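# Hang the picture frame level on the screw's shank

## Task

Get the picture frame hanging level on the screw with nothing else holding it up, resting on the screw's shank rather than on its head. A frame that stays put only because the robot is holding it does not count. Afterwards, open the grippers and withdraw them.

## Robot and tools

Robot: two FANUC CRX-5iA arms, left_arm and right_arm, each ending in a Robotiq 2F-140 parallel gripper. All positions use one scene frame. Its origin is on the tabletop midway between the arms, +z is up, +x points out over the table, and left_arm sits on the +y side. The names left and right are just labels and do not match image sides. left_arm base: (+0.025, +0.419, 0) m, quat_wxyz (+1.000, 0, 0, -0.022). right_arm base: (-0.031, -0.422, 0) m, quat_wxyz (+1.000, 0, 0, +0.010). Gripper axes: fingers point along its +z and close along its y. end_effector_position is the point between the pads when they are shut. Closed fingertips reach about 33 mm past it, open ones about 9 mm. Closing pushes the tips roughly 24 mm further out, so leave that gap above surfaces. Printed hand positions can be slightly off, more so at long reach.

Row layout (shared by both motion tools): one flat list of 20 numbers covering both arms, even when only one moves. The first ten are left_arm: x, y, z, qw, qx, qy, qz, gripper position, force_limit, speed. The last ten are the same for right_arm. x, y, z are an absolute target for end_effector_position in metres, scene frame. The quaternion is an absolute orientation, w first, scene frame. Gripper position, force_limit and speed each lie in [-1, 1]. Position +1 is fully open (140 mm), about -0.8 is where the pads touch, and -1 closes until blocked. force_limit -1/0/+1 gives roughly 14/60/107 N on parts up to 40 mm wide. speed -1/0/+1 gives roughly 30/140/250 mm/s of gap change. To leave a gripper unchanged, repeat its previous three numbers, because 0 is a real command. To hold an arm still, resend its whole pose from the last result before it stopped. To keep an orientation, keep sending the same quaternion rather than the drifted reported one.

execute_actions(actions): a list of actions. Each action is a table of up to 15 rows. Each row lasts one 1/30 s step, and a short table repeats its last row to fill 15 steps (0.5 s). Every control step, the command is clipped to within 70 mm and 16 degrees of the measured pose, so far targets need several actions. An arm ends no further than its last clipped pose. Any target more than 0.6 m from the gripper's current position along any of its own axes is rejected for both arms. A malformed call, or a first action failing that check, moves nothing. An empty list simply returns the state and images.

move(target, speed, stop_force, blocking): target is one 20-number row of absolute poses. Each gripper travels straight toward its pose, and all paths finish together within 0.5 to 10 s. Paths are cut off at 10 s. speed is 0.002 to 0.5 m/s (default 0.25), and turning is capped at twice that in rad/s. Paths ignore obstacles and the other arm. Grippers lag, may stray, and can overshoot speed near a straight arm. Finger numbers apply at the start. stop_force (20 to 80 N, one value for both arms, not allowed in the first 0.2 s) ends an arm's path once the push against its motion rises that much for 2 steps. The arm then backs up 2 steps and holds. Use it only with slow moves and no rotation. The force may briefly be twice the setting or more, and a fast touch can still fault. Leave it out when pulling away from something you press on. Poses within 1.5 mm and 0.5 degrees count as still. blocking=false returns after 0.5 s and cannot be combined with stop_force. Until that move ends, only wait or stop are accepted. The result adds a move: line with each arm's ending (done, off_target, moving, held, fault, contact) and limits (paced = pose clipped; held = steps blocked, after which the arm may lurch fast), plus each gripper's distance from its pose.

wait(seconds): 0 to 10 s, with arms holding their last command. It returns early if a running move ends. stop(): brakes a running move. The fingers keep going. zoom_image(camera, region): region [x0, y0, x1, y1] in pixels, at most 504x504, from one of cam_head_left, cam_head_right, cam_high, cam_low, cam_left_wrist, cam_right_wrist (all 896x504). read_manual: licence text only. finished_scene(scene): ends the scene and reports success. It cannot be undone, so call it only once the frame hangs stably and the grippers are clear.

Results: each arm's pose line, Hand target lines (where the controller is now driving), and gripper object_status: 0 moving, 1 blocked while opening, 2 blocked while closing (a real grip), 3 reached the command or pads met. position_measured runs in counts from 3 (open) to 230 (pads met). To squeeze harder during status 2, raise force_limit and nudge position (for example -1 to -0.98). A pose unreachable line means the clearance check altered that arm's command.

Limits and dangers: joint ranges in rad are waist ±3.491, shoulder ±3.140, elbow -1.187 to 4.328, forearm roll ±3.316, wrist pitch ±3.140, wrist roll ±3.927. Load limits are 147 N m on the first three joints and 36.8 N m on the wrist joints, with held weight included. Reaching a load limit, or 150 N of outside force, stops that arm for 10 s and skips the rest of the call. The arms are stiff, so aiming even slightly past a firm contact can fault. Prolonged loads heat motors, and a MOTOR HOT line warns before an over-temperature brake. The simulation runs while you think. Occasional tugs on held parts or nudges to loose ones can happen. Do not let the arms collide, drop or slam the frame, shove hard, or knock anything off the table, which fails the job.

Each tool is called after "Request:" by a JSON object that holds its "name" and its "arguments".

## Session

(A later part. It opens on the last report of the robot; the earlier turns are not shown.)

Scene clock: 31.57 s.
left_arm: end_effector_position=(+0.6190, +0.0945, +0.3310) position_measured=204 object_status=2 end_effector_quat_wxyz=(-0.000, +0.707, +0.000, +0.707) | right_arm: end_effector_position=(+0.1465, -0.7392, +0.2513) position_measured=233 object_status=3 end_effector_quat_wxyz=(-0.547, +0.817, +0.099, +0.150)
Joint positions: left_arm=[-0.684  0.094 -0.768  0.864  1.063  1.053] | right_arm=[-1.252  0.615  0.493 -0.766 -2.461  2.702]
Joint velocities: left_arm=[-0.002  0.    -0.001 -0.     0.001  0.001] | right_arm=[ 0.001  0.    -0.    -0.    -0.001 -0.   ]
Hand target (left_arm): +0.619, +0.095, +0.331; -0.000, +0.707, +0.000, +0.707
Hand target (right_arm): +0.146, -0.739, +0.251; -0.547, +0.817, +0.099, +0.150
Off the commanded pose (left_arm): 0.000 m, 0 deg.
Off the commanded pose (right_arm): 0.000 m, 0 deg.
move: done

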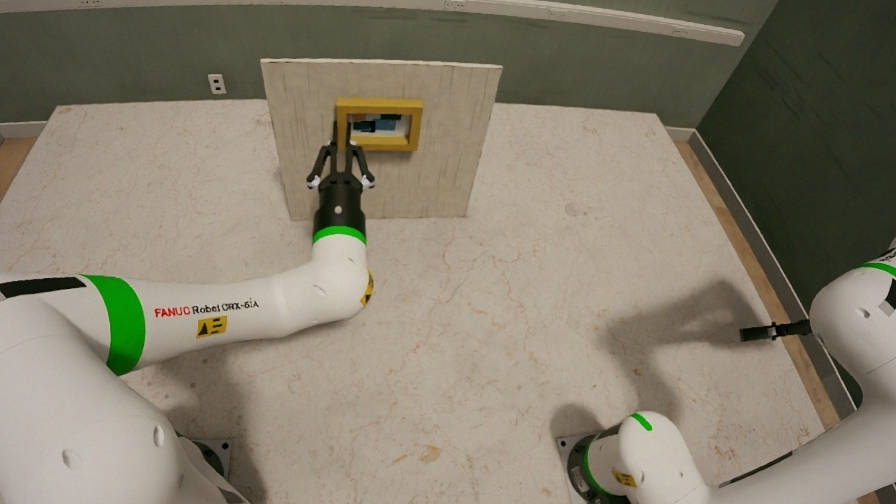

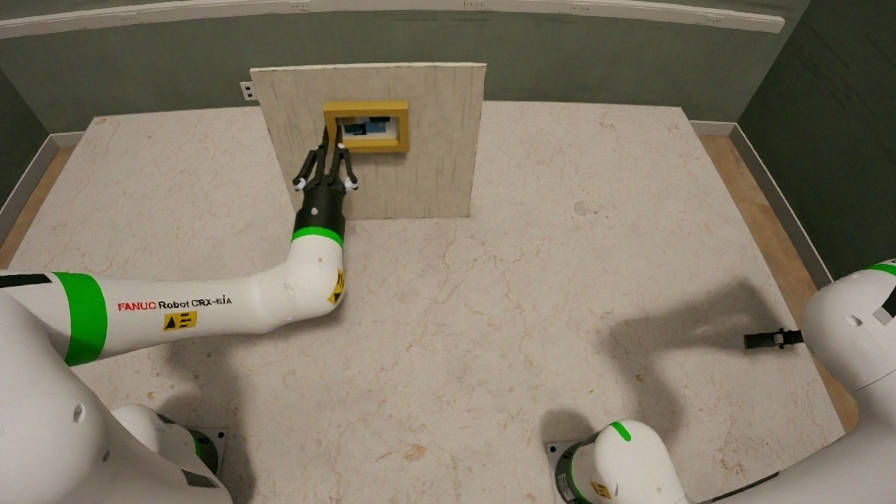

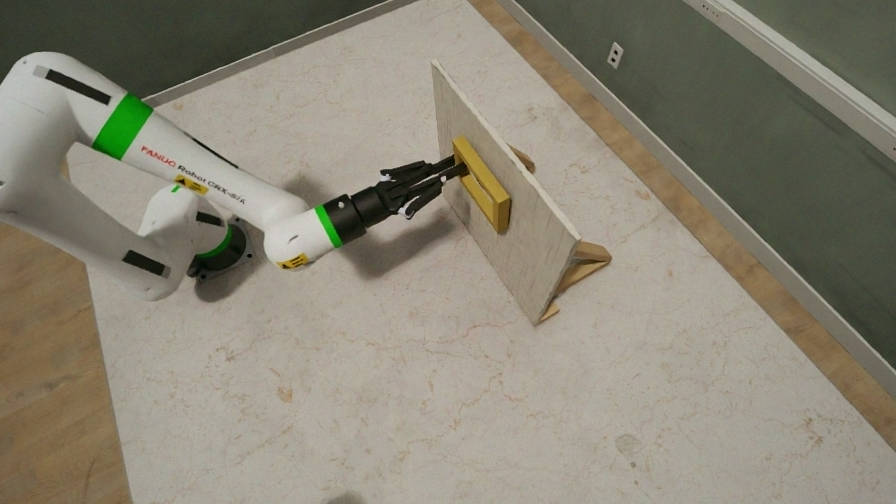

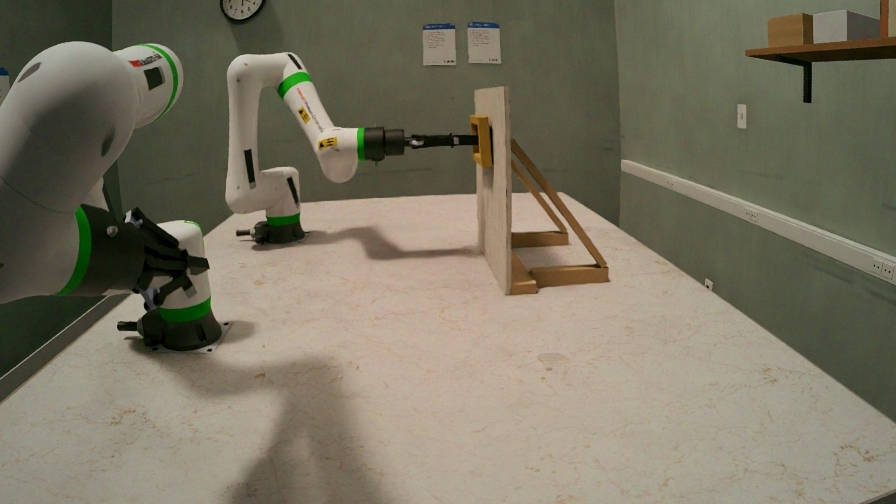

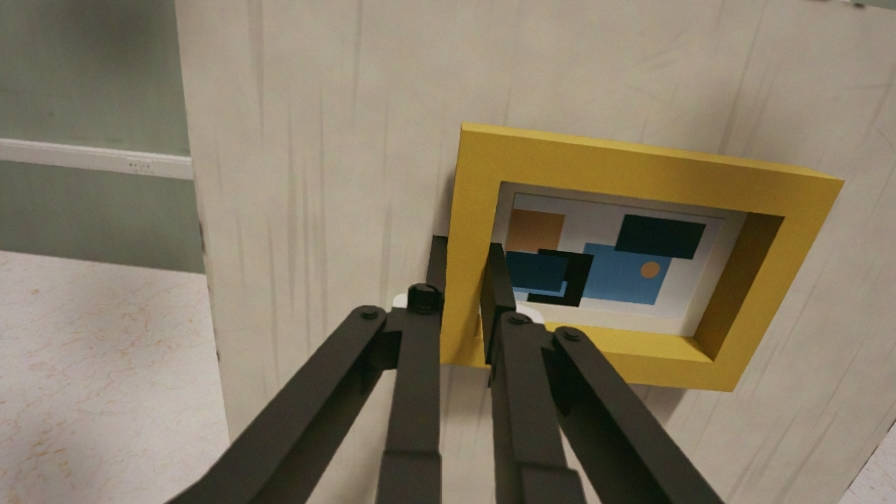

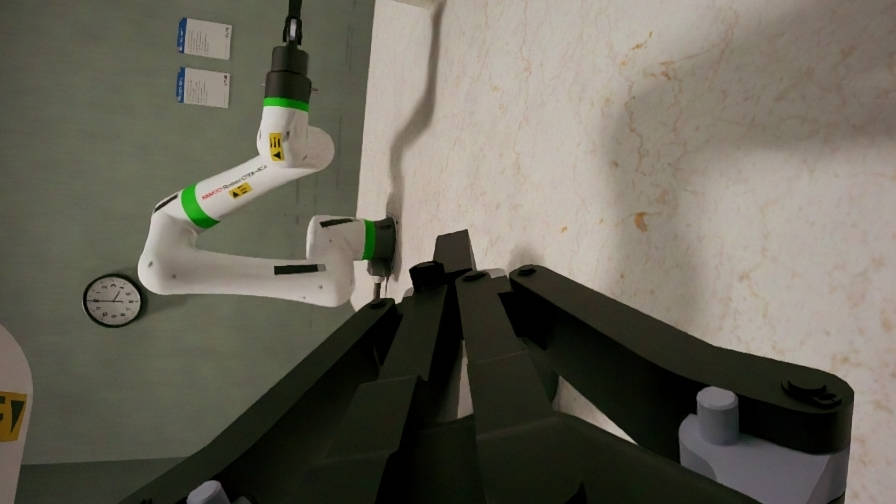

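Request:
{"name": "move", "arguments": {"target": [0.62,0.0945,0.332,0,0.716,0,0.698,-1,0,-0.8,0.1465,-0.7392,0.2513,-0.547,0.817,0.099,0.15,-1,0,0], "speed": 0.02}}

Request:
{"name": "move", "arguments": {"target": [0.62,0.0945,0.332,0,0.716,0,0.698,-0.3,0,-1,0.1465,-0.7392,0.2513,-0.547,0.817,0.099,0.15,-1,0,0]}}

Request:
{"name": "move", "arguments": {"target": [0.5,0.0945,0.332,0,0.707,0,0.707,-0.3,0,-1,0.1465,-0.7392,0.2513,-0.547,0.817,0.099,0.15,-1,0,0], "speed": 0.12}}

Request:
{"name": "zoom_image", "arguments": {"camera": "cam_high", "region": [410,120,540,240]}}

Scene clock: 35.87 s.
left_arm: end_effector_position=(+0.6200, +0.0945, +0.3320) position_measured=204 object_status=2 end_effector_quat_wxyz=(+0.000, +0.716, -0.000, +0.698) | right_arm: end_effector_position=(+0.1465, -0.7392, +0.2513) position_measured=233 object_status=3 end_effector_quat_wxyz=(-0.547, +0.817, +0.099, +0.150)
Joint positions: left_arm=[-0.69   0.079 -0.762  0.895  1.03   1.023] | right_arm=[-1.252  0.615  0.493 -0.766 -2.461  2.702]
Joint velocities: left_arm=[ 0.001 -0.    -0.001  0.001 -0.    -0.002] | right_arm=[-0.     0.001 -0.    -0.002  0.    -0.   ]
Hand target (left_arm): +0.620, +0.094, +0.332; +0.000, +0.716, -0.000, +0.698
Hand target (right_arm): +0.146, -0.739, +0.251; -0.547, +0.817, +0.099, +0.150
Off the commanded pose (left_arm): 0.000 m, 0 deg.
Off the commanded pose (right_arm): 0.000 m, 0 deg.
move: done

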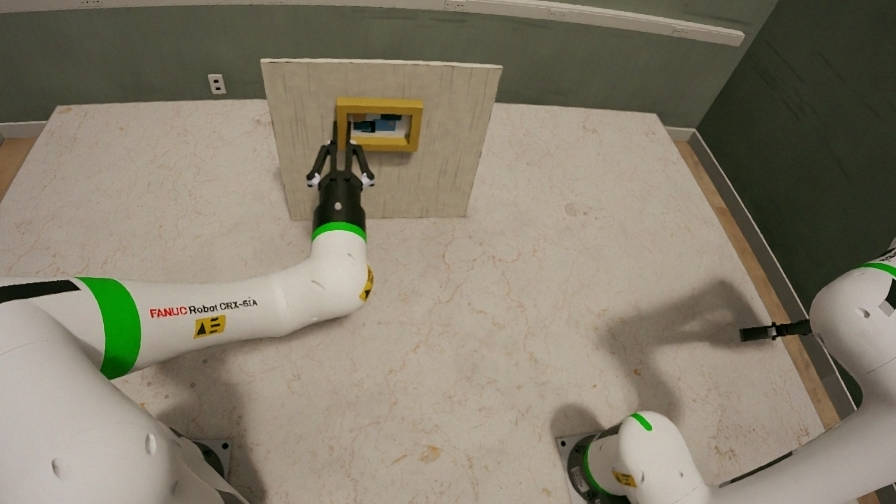

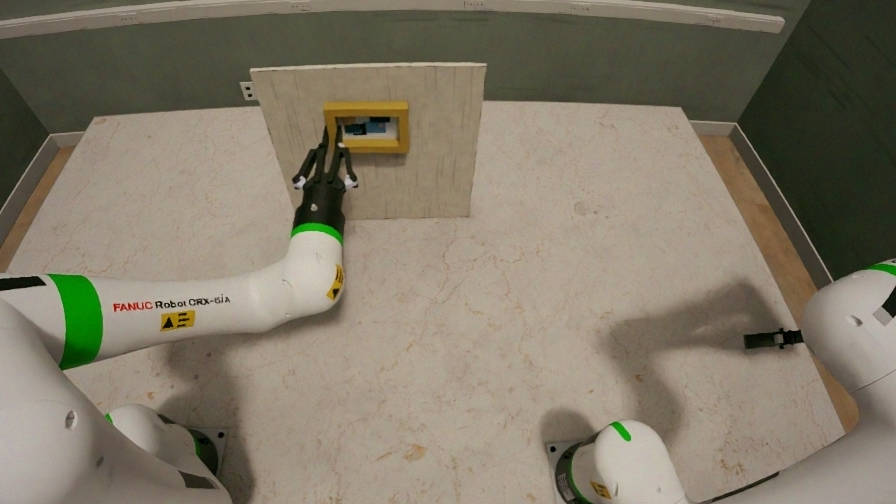

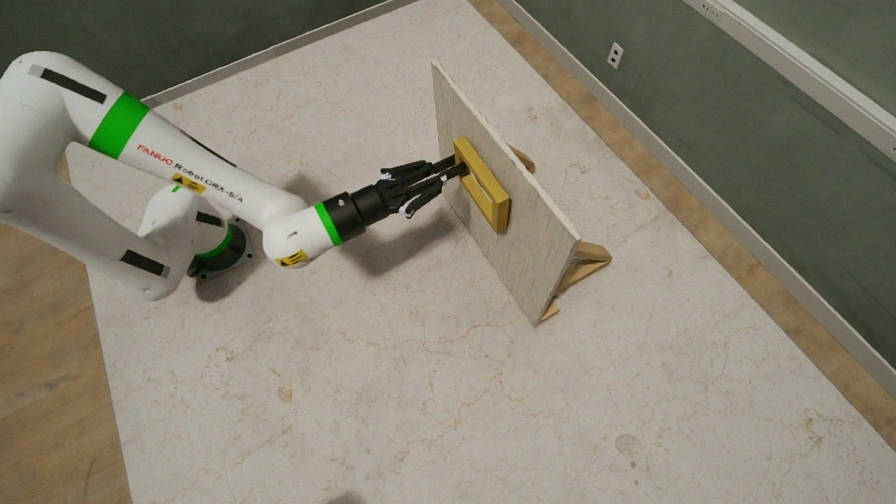

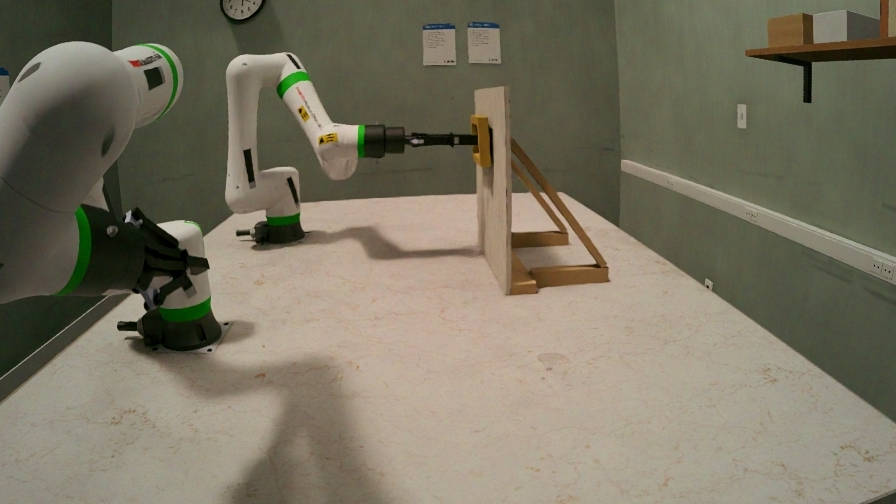

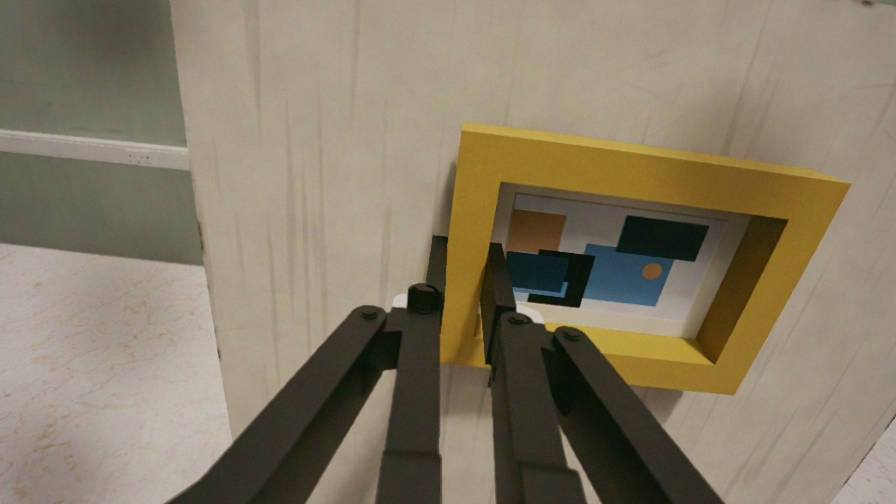

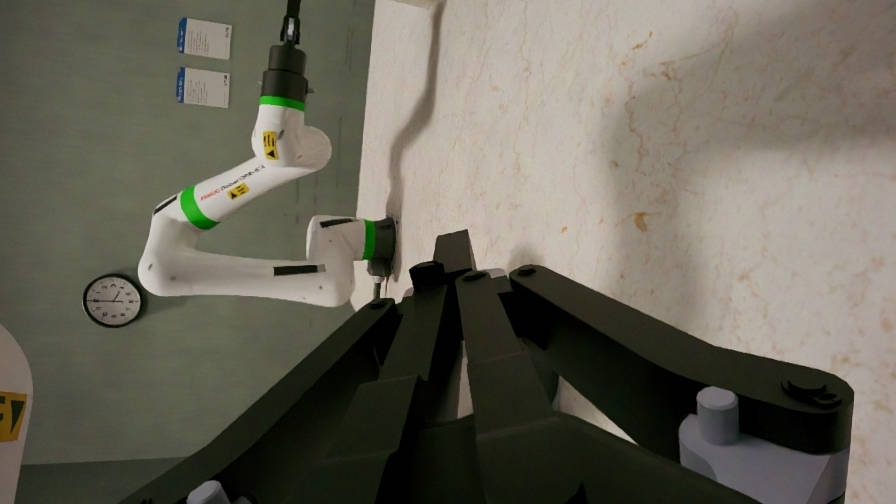

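Scene clock: 36.87 s.
left_arm: end_effector_position=(+0.6200, +0.0945, +0.3320) position_measured=167 object_status=0 end_effector_quat_wxyz=(+0.000, +0.716, +0.000, +0.698) | right_arm: end_effector_position=(+0.1465, -0.7392, +0.2513) position_measured=233 object_status=3 end_effector_quat_wxyz=(-0.547, +0.817, +0.099, +0.150)
Joint positions: left_arm=[-0.69   0.079 -0.762  0.895  1.03   1.023] | right_arm=[-1.252  0.615  0.493 -0.766 -2.461  2.702]
Joint velocities: left_arm=[-0.     0.    -0.    -0.     0.     0.001] | right_arm=[-0.001  0.001  0.001 -0.002  0.    -0.   ]
Hand target (left_arm): +0.620, +0.095, +0.332; +0.000, +0.716, +0.000, +0.698
Hand target (right_arm): +0.147, -0.739, +0.251; -0.547, +0.817, +0.099, +0.150
Off the commanded pose (left_arm): 0.000 m, 0 deg.
Off the commanded pose (right_arm): 0.000 m, 0 deg.
move: done

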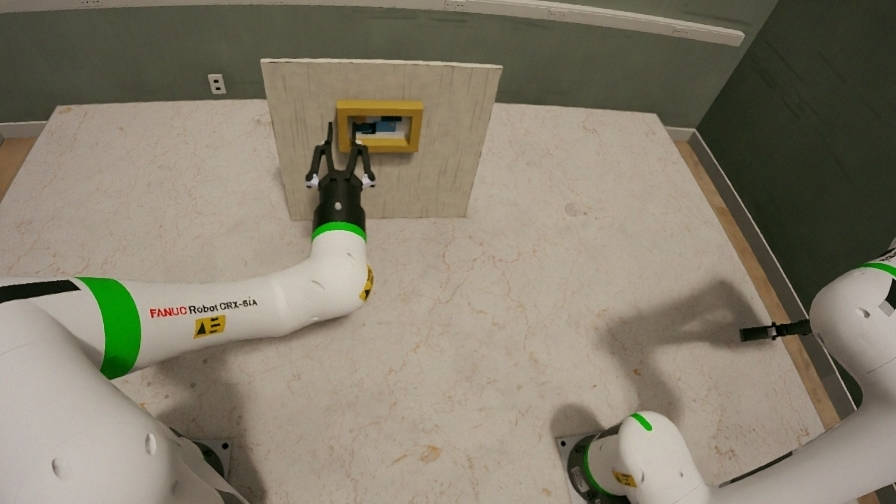

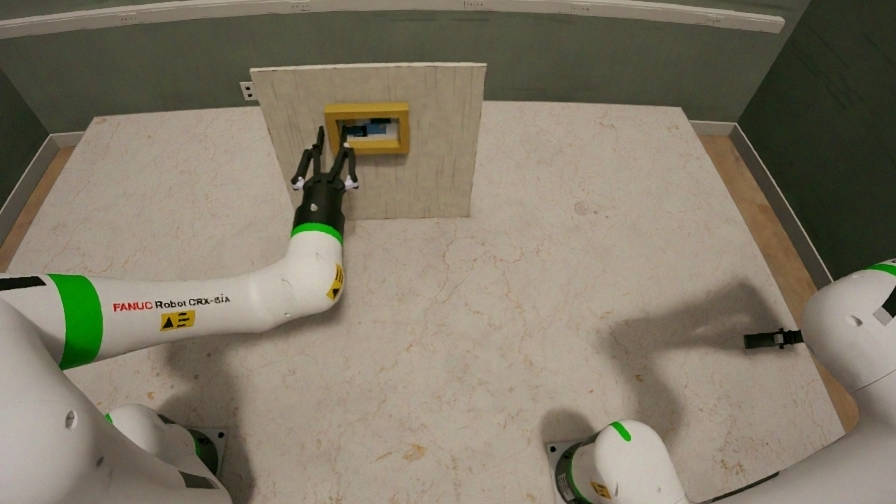

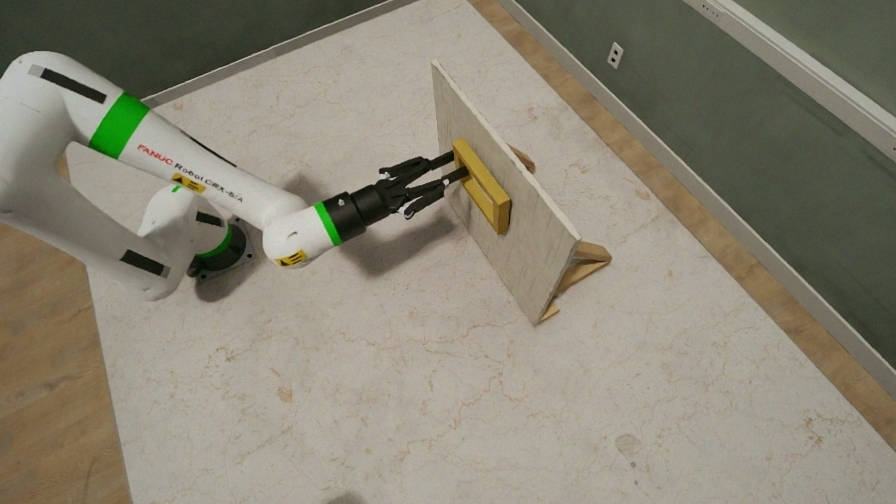

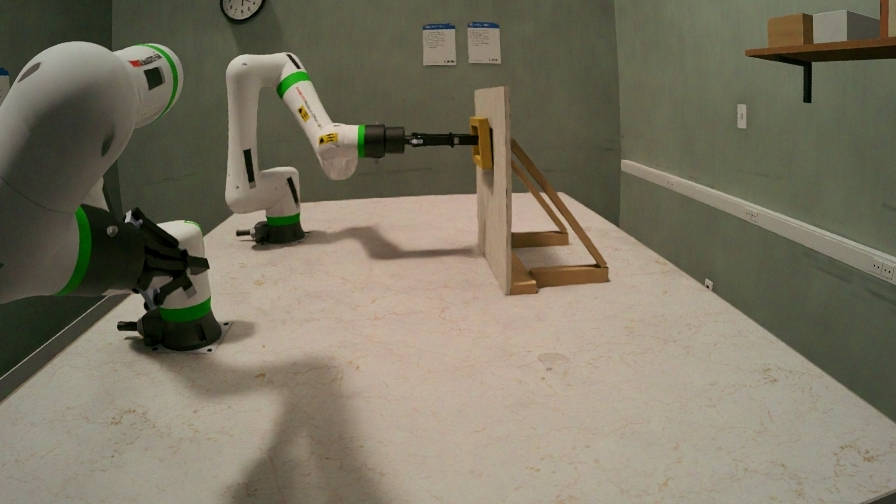

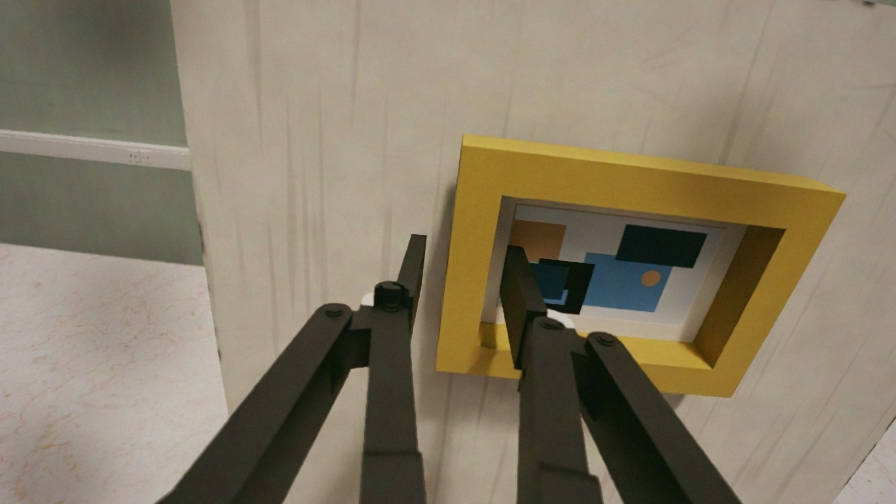

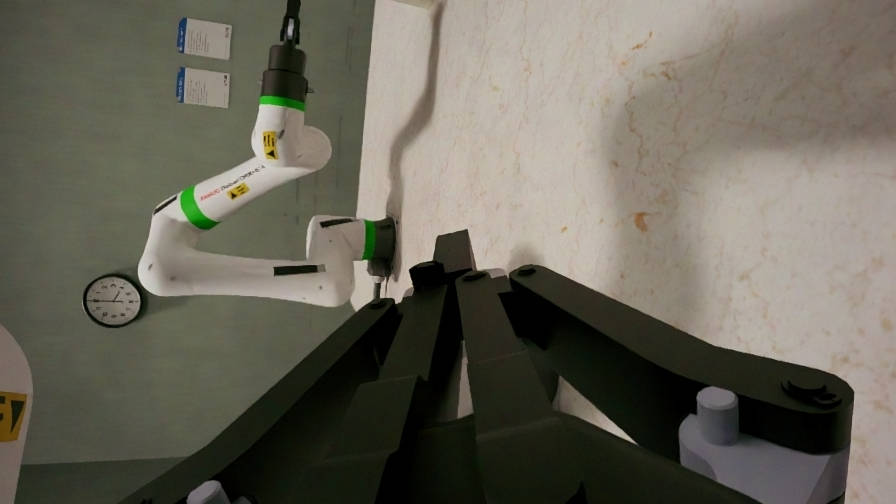

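Scene clock: 38.27 s.
left_arm: end_effector_position=(+0.4999, +0.0943, +0.3316) position_measured=167 object_status=3 end_effector_quat_wxyz=(-0.000, +0.707, -0.000, +0.707) | right_arm: end_effector_position=(+0.1465, -0.7392, +0.2513) position_measured=233 object_status=3 end_effector_quat_wxyz=(-0.547, +0.817, +0.099, +0.150)
Joint positions: left_arm=[-1.03  -0.046 -0.947  1.169  1.269  0.962] | right_arm=[-1.252  0.615  0.493 -0.766 -2.461  2.702]
Joint velocities: left_arm=[-0.002 -0.    -0.001  0.001  0.     0.002] | right_arm=[-0.    -0.001  0.001  0.    -0.    -0.   ]
Hand target (left_arm): +0.500, +0.094, +0.332; -0.000, +0.707, -0.000, +0.707
Hand target (right_arm): +0.146, -0.739, +0.251; -0.547, +0.817, +0.099, +0.150
Off the commanded pose (left_arm): 0.000 m, 0 deg.
Off the commanded pose (right_arm): 0.000 m, 0 deg.
move: done

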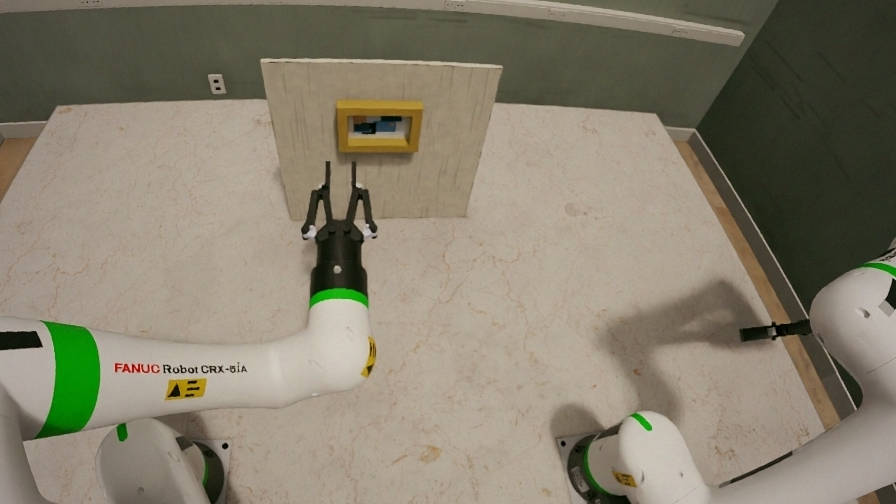

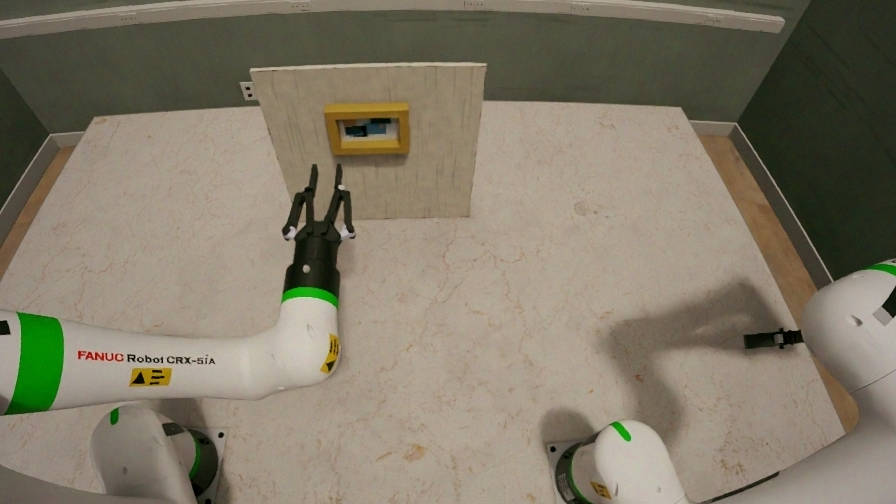

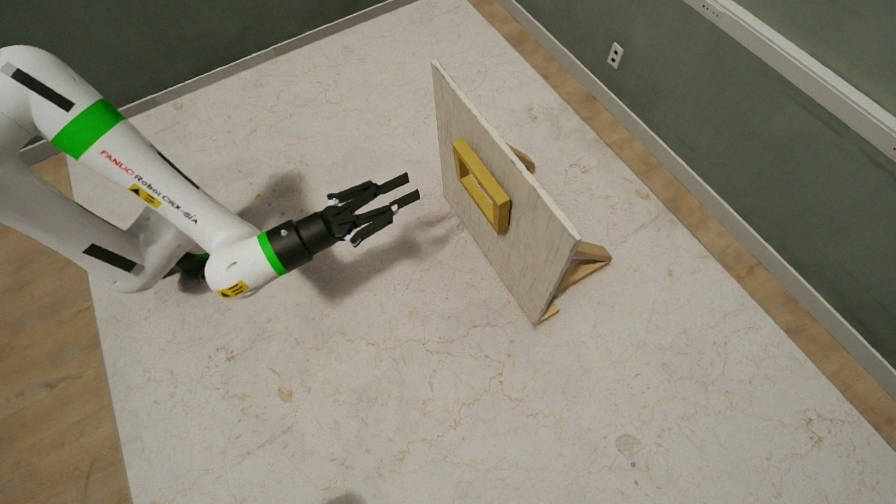

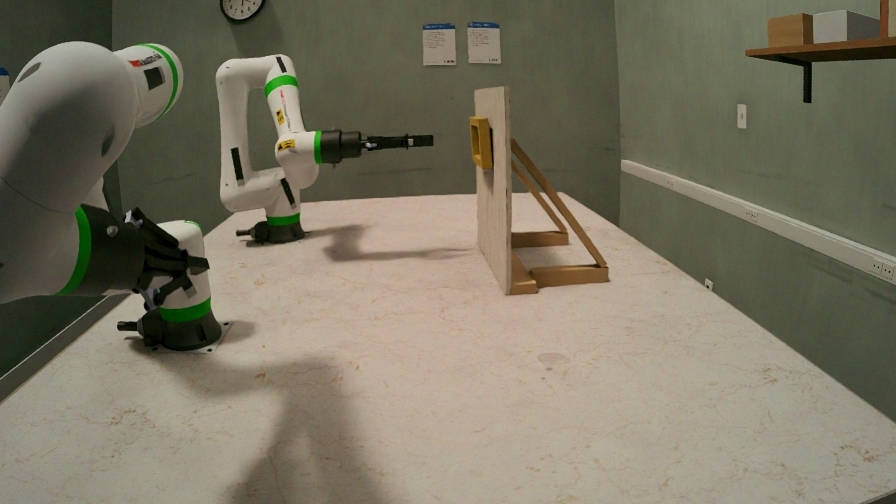

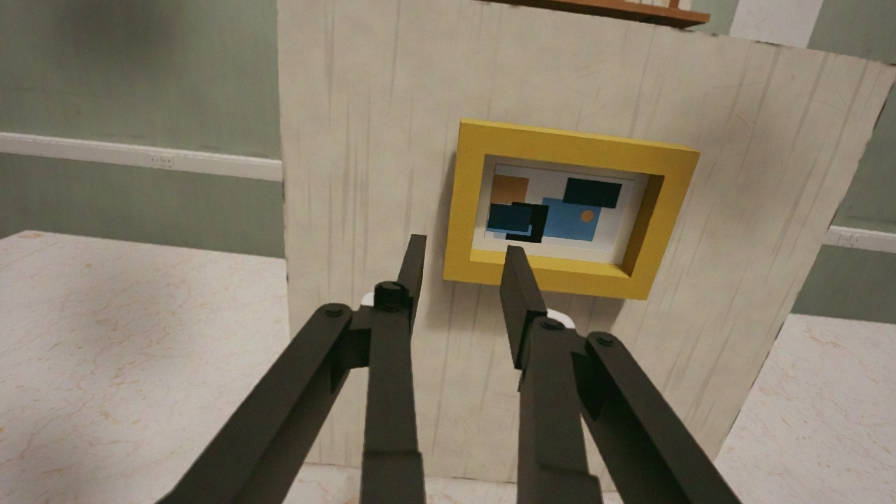

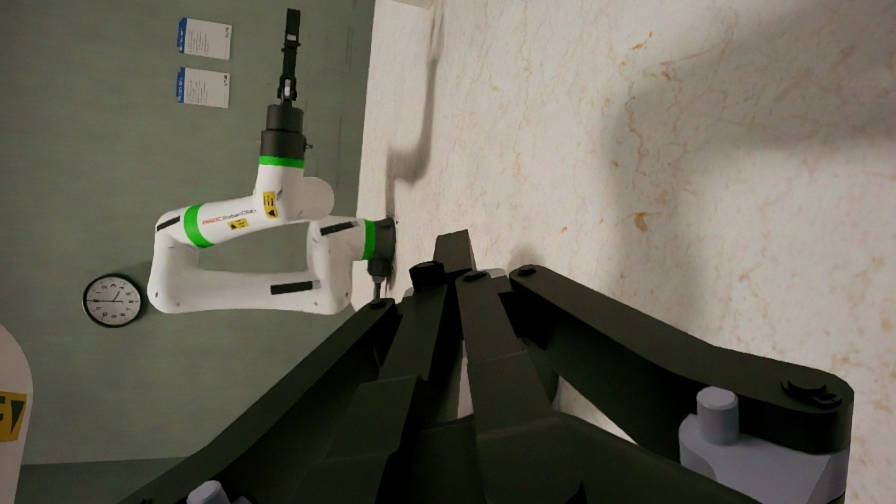

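Region (410, 120, 540, 240) of cam_high's 896x504 image, scaled by 3.877, with more detail than that image has; it fills the top 465 rows of this view, and the rest is white.

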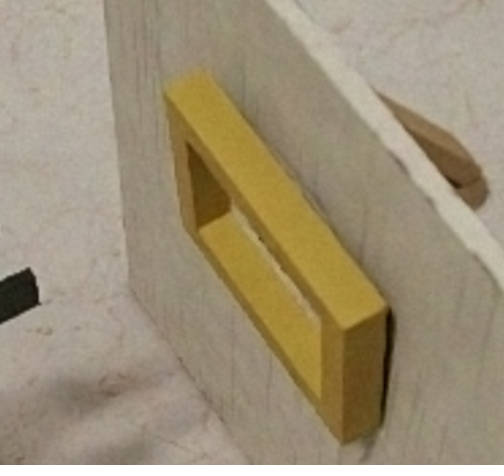

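Request:
{"name": "finished_scene", "arguments": {"scene": 1}}

The scene is finished: the task was done.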